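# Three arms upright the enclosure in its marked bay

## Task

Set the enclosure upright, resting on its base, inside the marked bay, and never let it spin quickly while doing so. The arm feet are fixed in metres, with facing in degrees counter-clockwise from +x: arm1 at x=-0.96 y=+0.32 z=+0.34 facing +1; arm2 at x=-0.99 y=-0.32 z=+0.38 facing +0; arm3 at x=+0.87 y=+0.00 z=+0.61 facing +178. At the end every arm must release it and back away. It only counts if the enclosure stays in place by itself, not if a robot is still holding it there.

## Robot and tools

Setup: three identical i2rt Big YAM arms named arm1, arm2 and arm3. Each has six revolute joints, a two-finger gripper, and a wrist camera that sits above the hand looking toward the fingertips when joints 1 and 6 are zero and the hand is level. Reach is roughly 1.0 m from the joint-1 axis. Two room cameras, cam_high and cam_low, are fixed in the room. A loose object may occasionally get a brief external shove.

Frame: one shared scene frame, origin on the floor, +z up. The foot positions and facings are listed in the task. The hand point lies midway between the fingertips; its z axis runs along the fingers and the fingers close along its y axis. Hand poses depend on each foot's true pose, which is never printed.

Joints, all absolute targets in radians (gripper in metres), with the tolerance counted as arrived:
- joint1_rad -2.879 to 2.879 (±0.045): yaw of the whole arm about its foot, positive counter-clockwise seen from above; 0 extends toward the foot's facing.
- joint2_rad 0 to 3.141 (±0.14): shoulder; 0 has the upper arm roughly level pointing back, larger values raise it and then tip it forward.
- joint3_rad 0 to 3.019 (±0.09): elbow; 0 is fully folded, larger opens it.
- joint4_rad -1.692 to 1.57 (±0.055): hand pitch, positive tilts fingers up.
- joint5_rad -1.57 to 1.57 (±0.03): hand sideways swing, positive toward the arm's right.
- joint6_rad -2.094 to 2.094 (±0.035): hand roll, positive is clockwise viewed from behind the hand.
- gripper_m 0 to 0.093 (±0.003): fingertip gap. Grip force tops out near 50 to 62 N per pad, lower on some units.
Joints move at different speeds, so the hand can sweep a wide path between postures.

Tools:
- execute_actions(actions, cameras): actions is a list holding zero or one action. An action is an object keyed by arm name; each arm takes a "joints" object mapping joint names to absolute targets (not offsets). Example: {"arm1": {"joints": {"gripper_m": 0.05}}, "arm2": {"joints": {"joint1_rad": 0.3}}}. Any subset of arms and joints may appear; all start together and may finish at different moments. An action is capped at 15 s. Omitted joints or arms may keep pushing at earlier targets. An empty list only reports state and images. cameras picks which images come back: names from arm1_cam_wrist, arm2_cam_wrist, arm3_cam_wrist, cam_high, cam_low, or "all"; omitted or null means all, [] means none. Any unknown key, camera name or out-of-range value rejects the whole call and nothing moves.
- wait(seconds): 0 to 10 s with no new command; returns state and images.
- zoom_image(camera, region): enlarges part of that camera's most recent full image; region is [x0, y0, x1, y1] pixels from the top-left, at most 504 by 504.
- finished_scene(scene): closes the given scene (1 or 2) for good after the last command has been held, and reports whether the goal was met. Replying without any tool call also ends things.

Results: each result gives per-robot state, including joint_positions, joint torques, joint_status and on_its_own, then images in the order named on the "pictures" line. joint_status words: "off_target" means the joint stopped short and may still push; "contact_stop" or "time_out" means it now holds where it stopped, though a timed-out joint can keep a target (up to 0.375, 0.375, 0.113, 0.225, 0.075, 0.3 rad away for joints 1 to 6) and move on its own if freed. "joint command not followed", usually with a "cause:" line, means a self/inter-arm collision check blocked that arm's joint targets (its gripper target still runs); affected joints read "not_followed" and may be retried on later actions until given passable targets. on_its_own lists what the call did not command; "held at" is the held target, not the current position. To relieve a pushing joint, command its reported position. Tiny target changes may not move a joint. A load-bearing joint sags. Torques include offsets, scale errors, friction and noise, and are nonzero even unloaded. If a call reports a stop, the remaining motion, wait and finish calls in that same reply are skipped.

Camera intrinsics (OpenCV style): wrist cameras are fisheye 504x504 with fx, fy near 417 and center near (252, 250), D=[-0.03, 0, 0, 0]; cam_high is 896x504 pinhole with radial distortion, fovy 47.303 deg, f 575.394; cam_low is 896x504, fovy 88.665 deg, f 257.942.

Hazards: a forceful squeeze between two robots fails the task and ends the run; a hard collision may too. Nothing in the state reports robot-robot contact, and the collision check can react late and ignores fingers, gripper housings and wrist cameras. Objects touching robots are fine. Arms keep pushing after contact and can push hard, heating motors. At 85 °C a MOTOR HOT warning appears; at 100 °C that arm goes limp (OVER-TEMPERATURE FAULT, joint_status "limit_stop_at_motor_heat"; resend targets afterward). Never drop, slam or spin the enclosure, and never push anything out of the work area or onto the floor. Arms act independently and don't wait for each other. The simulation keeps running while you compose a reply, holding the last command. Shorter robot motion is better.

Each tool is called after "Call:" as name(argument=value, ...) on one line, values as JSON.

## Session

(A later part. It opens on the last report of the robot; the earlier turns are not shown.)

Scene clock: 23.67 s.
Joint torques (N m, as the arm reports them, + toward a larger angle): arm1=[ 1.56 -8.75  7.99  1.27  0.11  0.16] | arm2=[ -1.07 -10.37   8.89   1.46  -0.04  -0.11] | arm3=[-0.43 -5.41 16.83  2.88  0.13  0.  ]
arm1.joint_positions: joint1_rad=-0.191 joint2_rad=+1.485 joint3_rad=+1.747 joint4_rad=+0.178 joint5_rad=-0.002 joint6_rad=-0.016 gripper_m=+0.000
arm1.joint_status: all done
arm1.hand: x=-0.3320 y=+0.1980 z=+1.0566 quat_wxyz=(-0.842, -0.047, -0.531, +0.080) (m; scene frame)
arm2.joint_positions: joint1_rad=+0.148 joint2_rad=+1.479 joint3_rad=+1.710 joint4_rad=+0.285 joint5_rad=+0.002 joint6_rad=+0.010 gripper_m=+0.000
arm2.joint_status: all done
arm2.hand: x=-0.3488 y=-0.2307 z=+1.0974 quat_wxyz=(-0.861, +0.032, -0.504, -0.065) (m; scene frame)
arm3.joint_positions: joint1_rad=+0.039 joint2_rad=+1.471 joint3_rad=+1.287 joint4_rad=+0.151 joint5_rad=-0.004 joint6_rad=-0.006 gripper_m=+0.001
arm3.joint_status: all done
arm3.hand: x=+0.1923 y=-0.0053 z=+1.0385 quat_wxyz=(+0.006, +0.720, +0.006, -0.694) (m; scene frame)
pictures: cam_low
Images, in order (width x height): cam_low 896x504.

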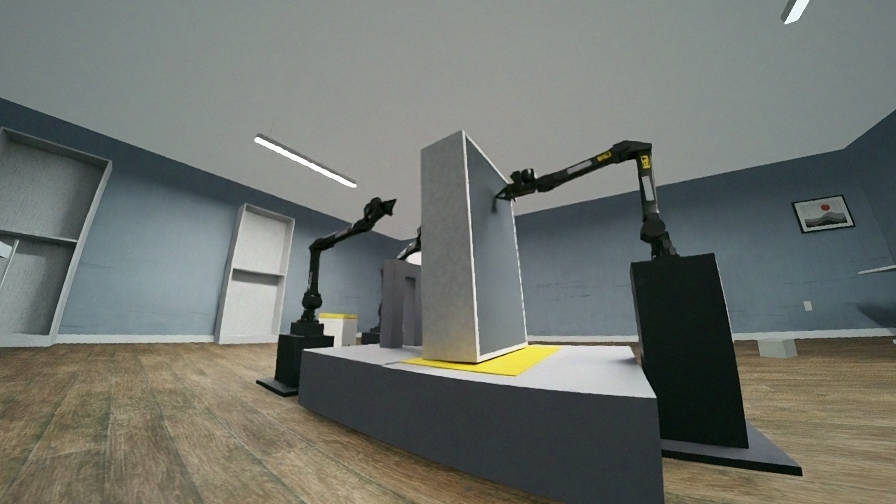

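Call:
execute_actions(actions=[{"arm3":{"joints":{"joint2_rad":1.535,"joint3_rad":1.285,"joint4_rad":0.205}}}], cameras=["cam_low"])

Call:
execute_actions(actions=[{"arm3":{"joints":{"joint2_rad":1.495,"joint3_rad":1.225,"joint4_rad":0.22}}}], cameras=["cam_low"])

Scene clock: 24.87 s.
Joint torques (N m, as the arm reports them, + toward a larger angle): arm1=[ 1.55 -8.71  8.04  1.26  0.1   0.16] | arm2=[ -0.8  -11.07   9.03   1.36  -0.03  -0.1 ] | arm3=[-0.75 -4.42 16.81  2.98  0.07  0.  ]
arm1.joint_positions: joint1_rad=-0.191 joint2_rad=+1.485 joint3_rad=+1.747 joint4_rad=+0.178 joint5_rad=-0.002 joint6_rad=-0.016 gripper_m=+0.000
arm1.joint_status: not commanded
arm1.hand: x=-0.3320 y=+0.1980 z=+1.0566 quat_wxyz=(-0.842, -0.047, -0.531, +0.080) (m; scene frame)
arm2.joint_positions: joint1_rad=+0.148 joint2_rad=+1.479 joint3_rad=+1.710 joint4_rad=+0.285 joint5_rad=+0.002 joint6_rad=+0.010 gripper_m=+0.000
arm2.joint_status: not commanded
arm2.hand: x=-0.3488 y=-0.2307 z=+1.0974 quat_wxyz=(-0.861, +0.032, -0.504, -0.065) (m; scene frame)
arm3.joint_positions: joint1_rad=+0.040 joint2_rad=+1.420 joint3_rad=+1.220 joint4_rad=+0.161 joint5_rad=-0.004 joint6_rad=-0.006 gripper_m=+0.001
arm3.joint_status: all done
arm3.hand: x=+0.2133 y=-0.0056 z=+1.0324 quat_wxyz=(+0.006, +0.722, +0.006, -0.692) (m; scene frame)
pictures: cam_low
Images, in order (width x height): cam_low 896x504.

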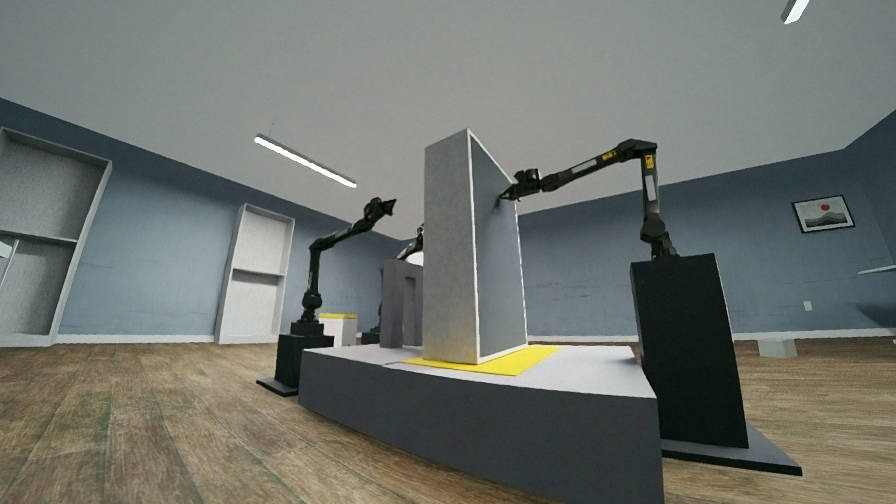

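Scene clock: 25.73 s.
Joint torques (N m, as the arm reports them, + toward a larger angle): arm1=[ 1.56 -8.88  8.01  1.28  0.11  0.16] | arm2=[ -0.83 -10.92   9.06   1.44  -0.05  -0.09] | arm3=[-0.53 -4.19 15.99  2.8   0.14  0.02]
arm1.joint_positions: joint1_rad=-0.191 joint2_rad=+1.485 joint3_rad=+1.747 joint4_rad=+0.178 joint5_rad=-0.002 joint6_rad=-0.016 gripper_m=+0.000
arm1.joint_status: not commanded
arm1.hand: x=-0.3320 y=+0.1980 z=+1.0566 quat_wxyz=(-0.842, -0.047, -0.531, +0.080) (m; scene frame)
arm2.joint_positions: joint1_rad=+0.148 joint2_rad=+1.479 joint3_rad=+1.710 joint4_rad=+0.285 joint5_rad=+0.002 joint6_rad=+0.010 gripper_m=+0.000
arm2.joint_status: not commanded
arm2.hand: x=-0.3488 y=-0.2307 z=+1.0974 quat_wxyz=(-0.861, +0.032, -0.504, -0.065) (m; scene frame)
arm3.joint_positions: joint1_rad=+0.041 joint2_rad=+1.389 joint3_rad=+1.170 joint4_rad=+0.191 joint5_rad=-0.004 joint6_rad=-0.006 gripper_m=+0.001
arm3.joint_status: all done
arm3.hand: x=+0.2267 y=-0.0057 z=+1.0286 quat_wxyz=(+0.006, +0.718, +0.006, -0.696) (m; scene frame)
pictures: cam_low
Images, in order (width x height): cam_low 896x504.

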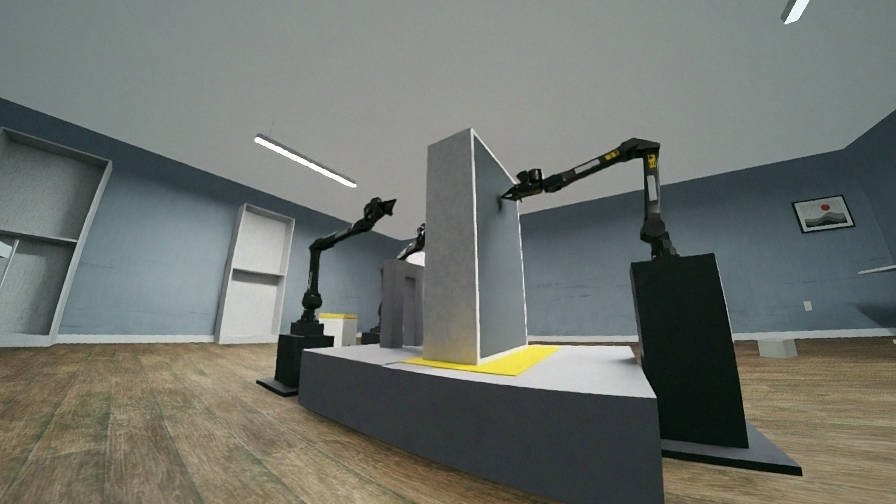

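Landed (the load offset is relaxing). Retracting.

Call:
execute_actions(actions=[{"arm1":{"joints":{"joint1_rad":0,"joint2_rad":0.8,"joint3_rad":1.3,"joint4_rad":-0.3}},"arm2":{"joints":{"joint1_rad":0,"joint2_rad":0.8,"joint3_rad":1.3,"joint4_rad":-0.3}},"arm3":{"joints":{"joint2_rad":0.55,"joint3_rad":0.8,"joint4_rad":0}}}], cameras=["cam_low","cam_high"])

Scene clock: 27.83 s.
Joint torques (N m, as the arm reports them, + toward a larger angle): arm1=[ 0.54 -0.52  7.81  1.28  0.1   0.16] | arm2=[ 0.36 -2.7   8.8   1.52 -0.01 -0.09] | arm3=[-0.96 -0.54 10.59  1.24  0.09  0.  ]
arm1.joint_positions: joint1_rad=+0.005 joint2_rad=+0.801 joint3_rad=+1.292 joint4_rad=-0.298 joint5_rad=-0.002 joint6_rad=-0.016 gripper_m=+0.000
arm1.joint_status: all done
arm1.hand: x=-0.5847 y=+0.3207 z=+1.0158 quat_wxyz=(-0.775, +0.008, -0.632, -0.004) (m; scene frame)
arm2.joint_positions: joint1_rad=-0.007 joint2_rad=+0.796 joint3_rad=+1.308 joint4_rad=-0.289 joint5_rad=+0.001 joint6_rad=+0.010 gripper_m=+0.000
arm2.joint_status: all done
arm2.hand: x=-0.6048 y=-0.3258 z=+1.0652 quat_wxyz=(-0.780, -0.008, -0.626, +0.002) (m; scene frame)
arm3.joint_positions: joint1_rad=+0.041 joint2_rad=+0.545 joint3_rad=+0.802 joint4_rad=+0.003 joint5_rad=-0.004 joint6_rad=-0.006 gripper_m=+0.001
arm3.joint_status: all done
arm3.hand: x=+0.5245 y=-0.0008 z=+1.1493 quat_wxyz=(+0.006, +0.611, +0.005, -0.791) (m; scene frame)
pictures: cam_high, cam_low
Images, in order (width x height): cam_high 896x504, cam_low 896x504.

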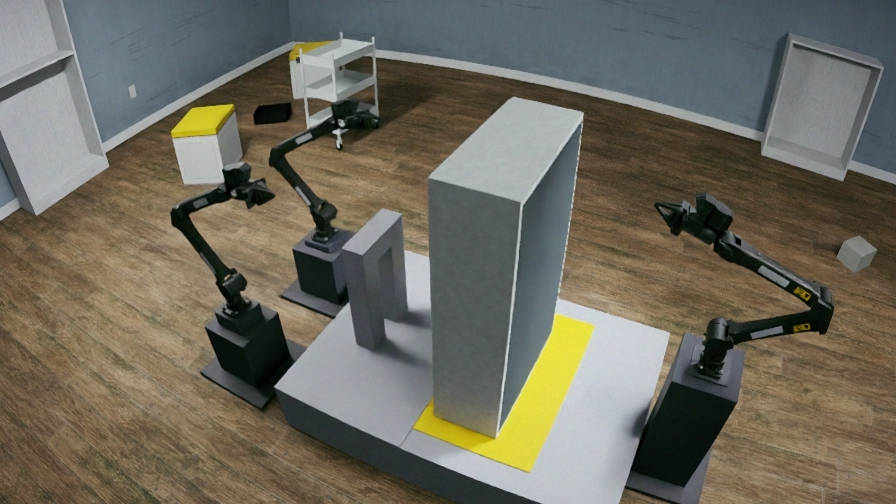

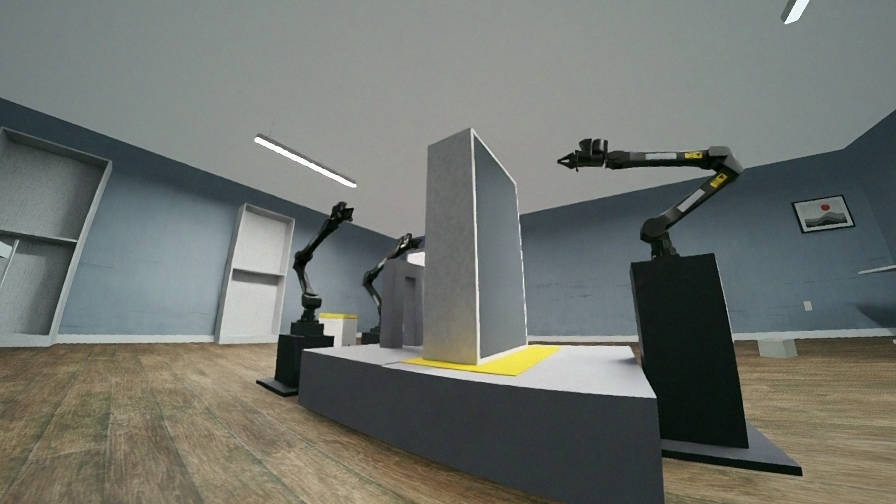

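Call:
finished_scene(scene=2)

The scene is finished: the task was done.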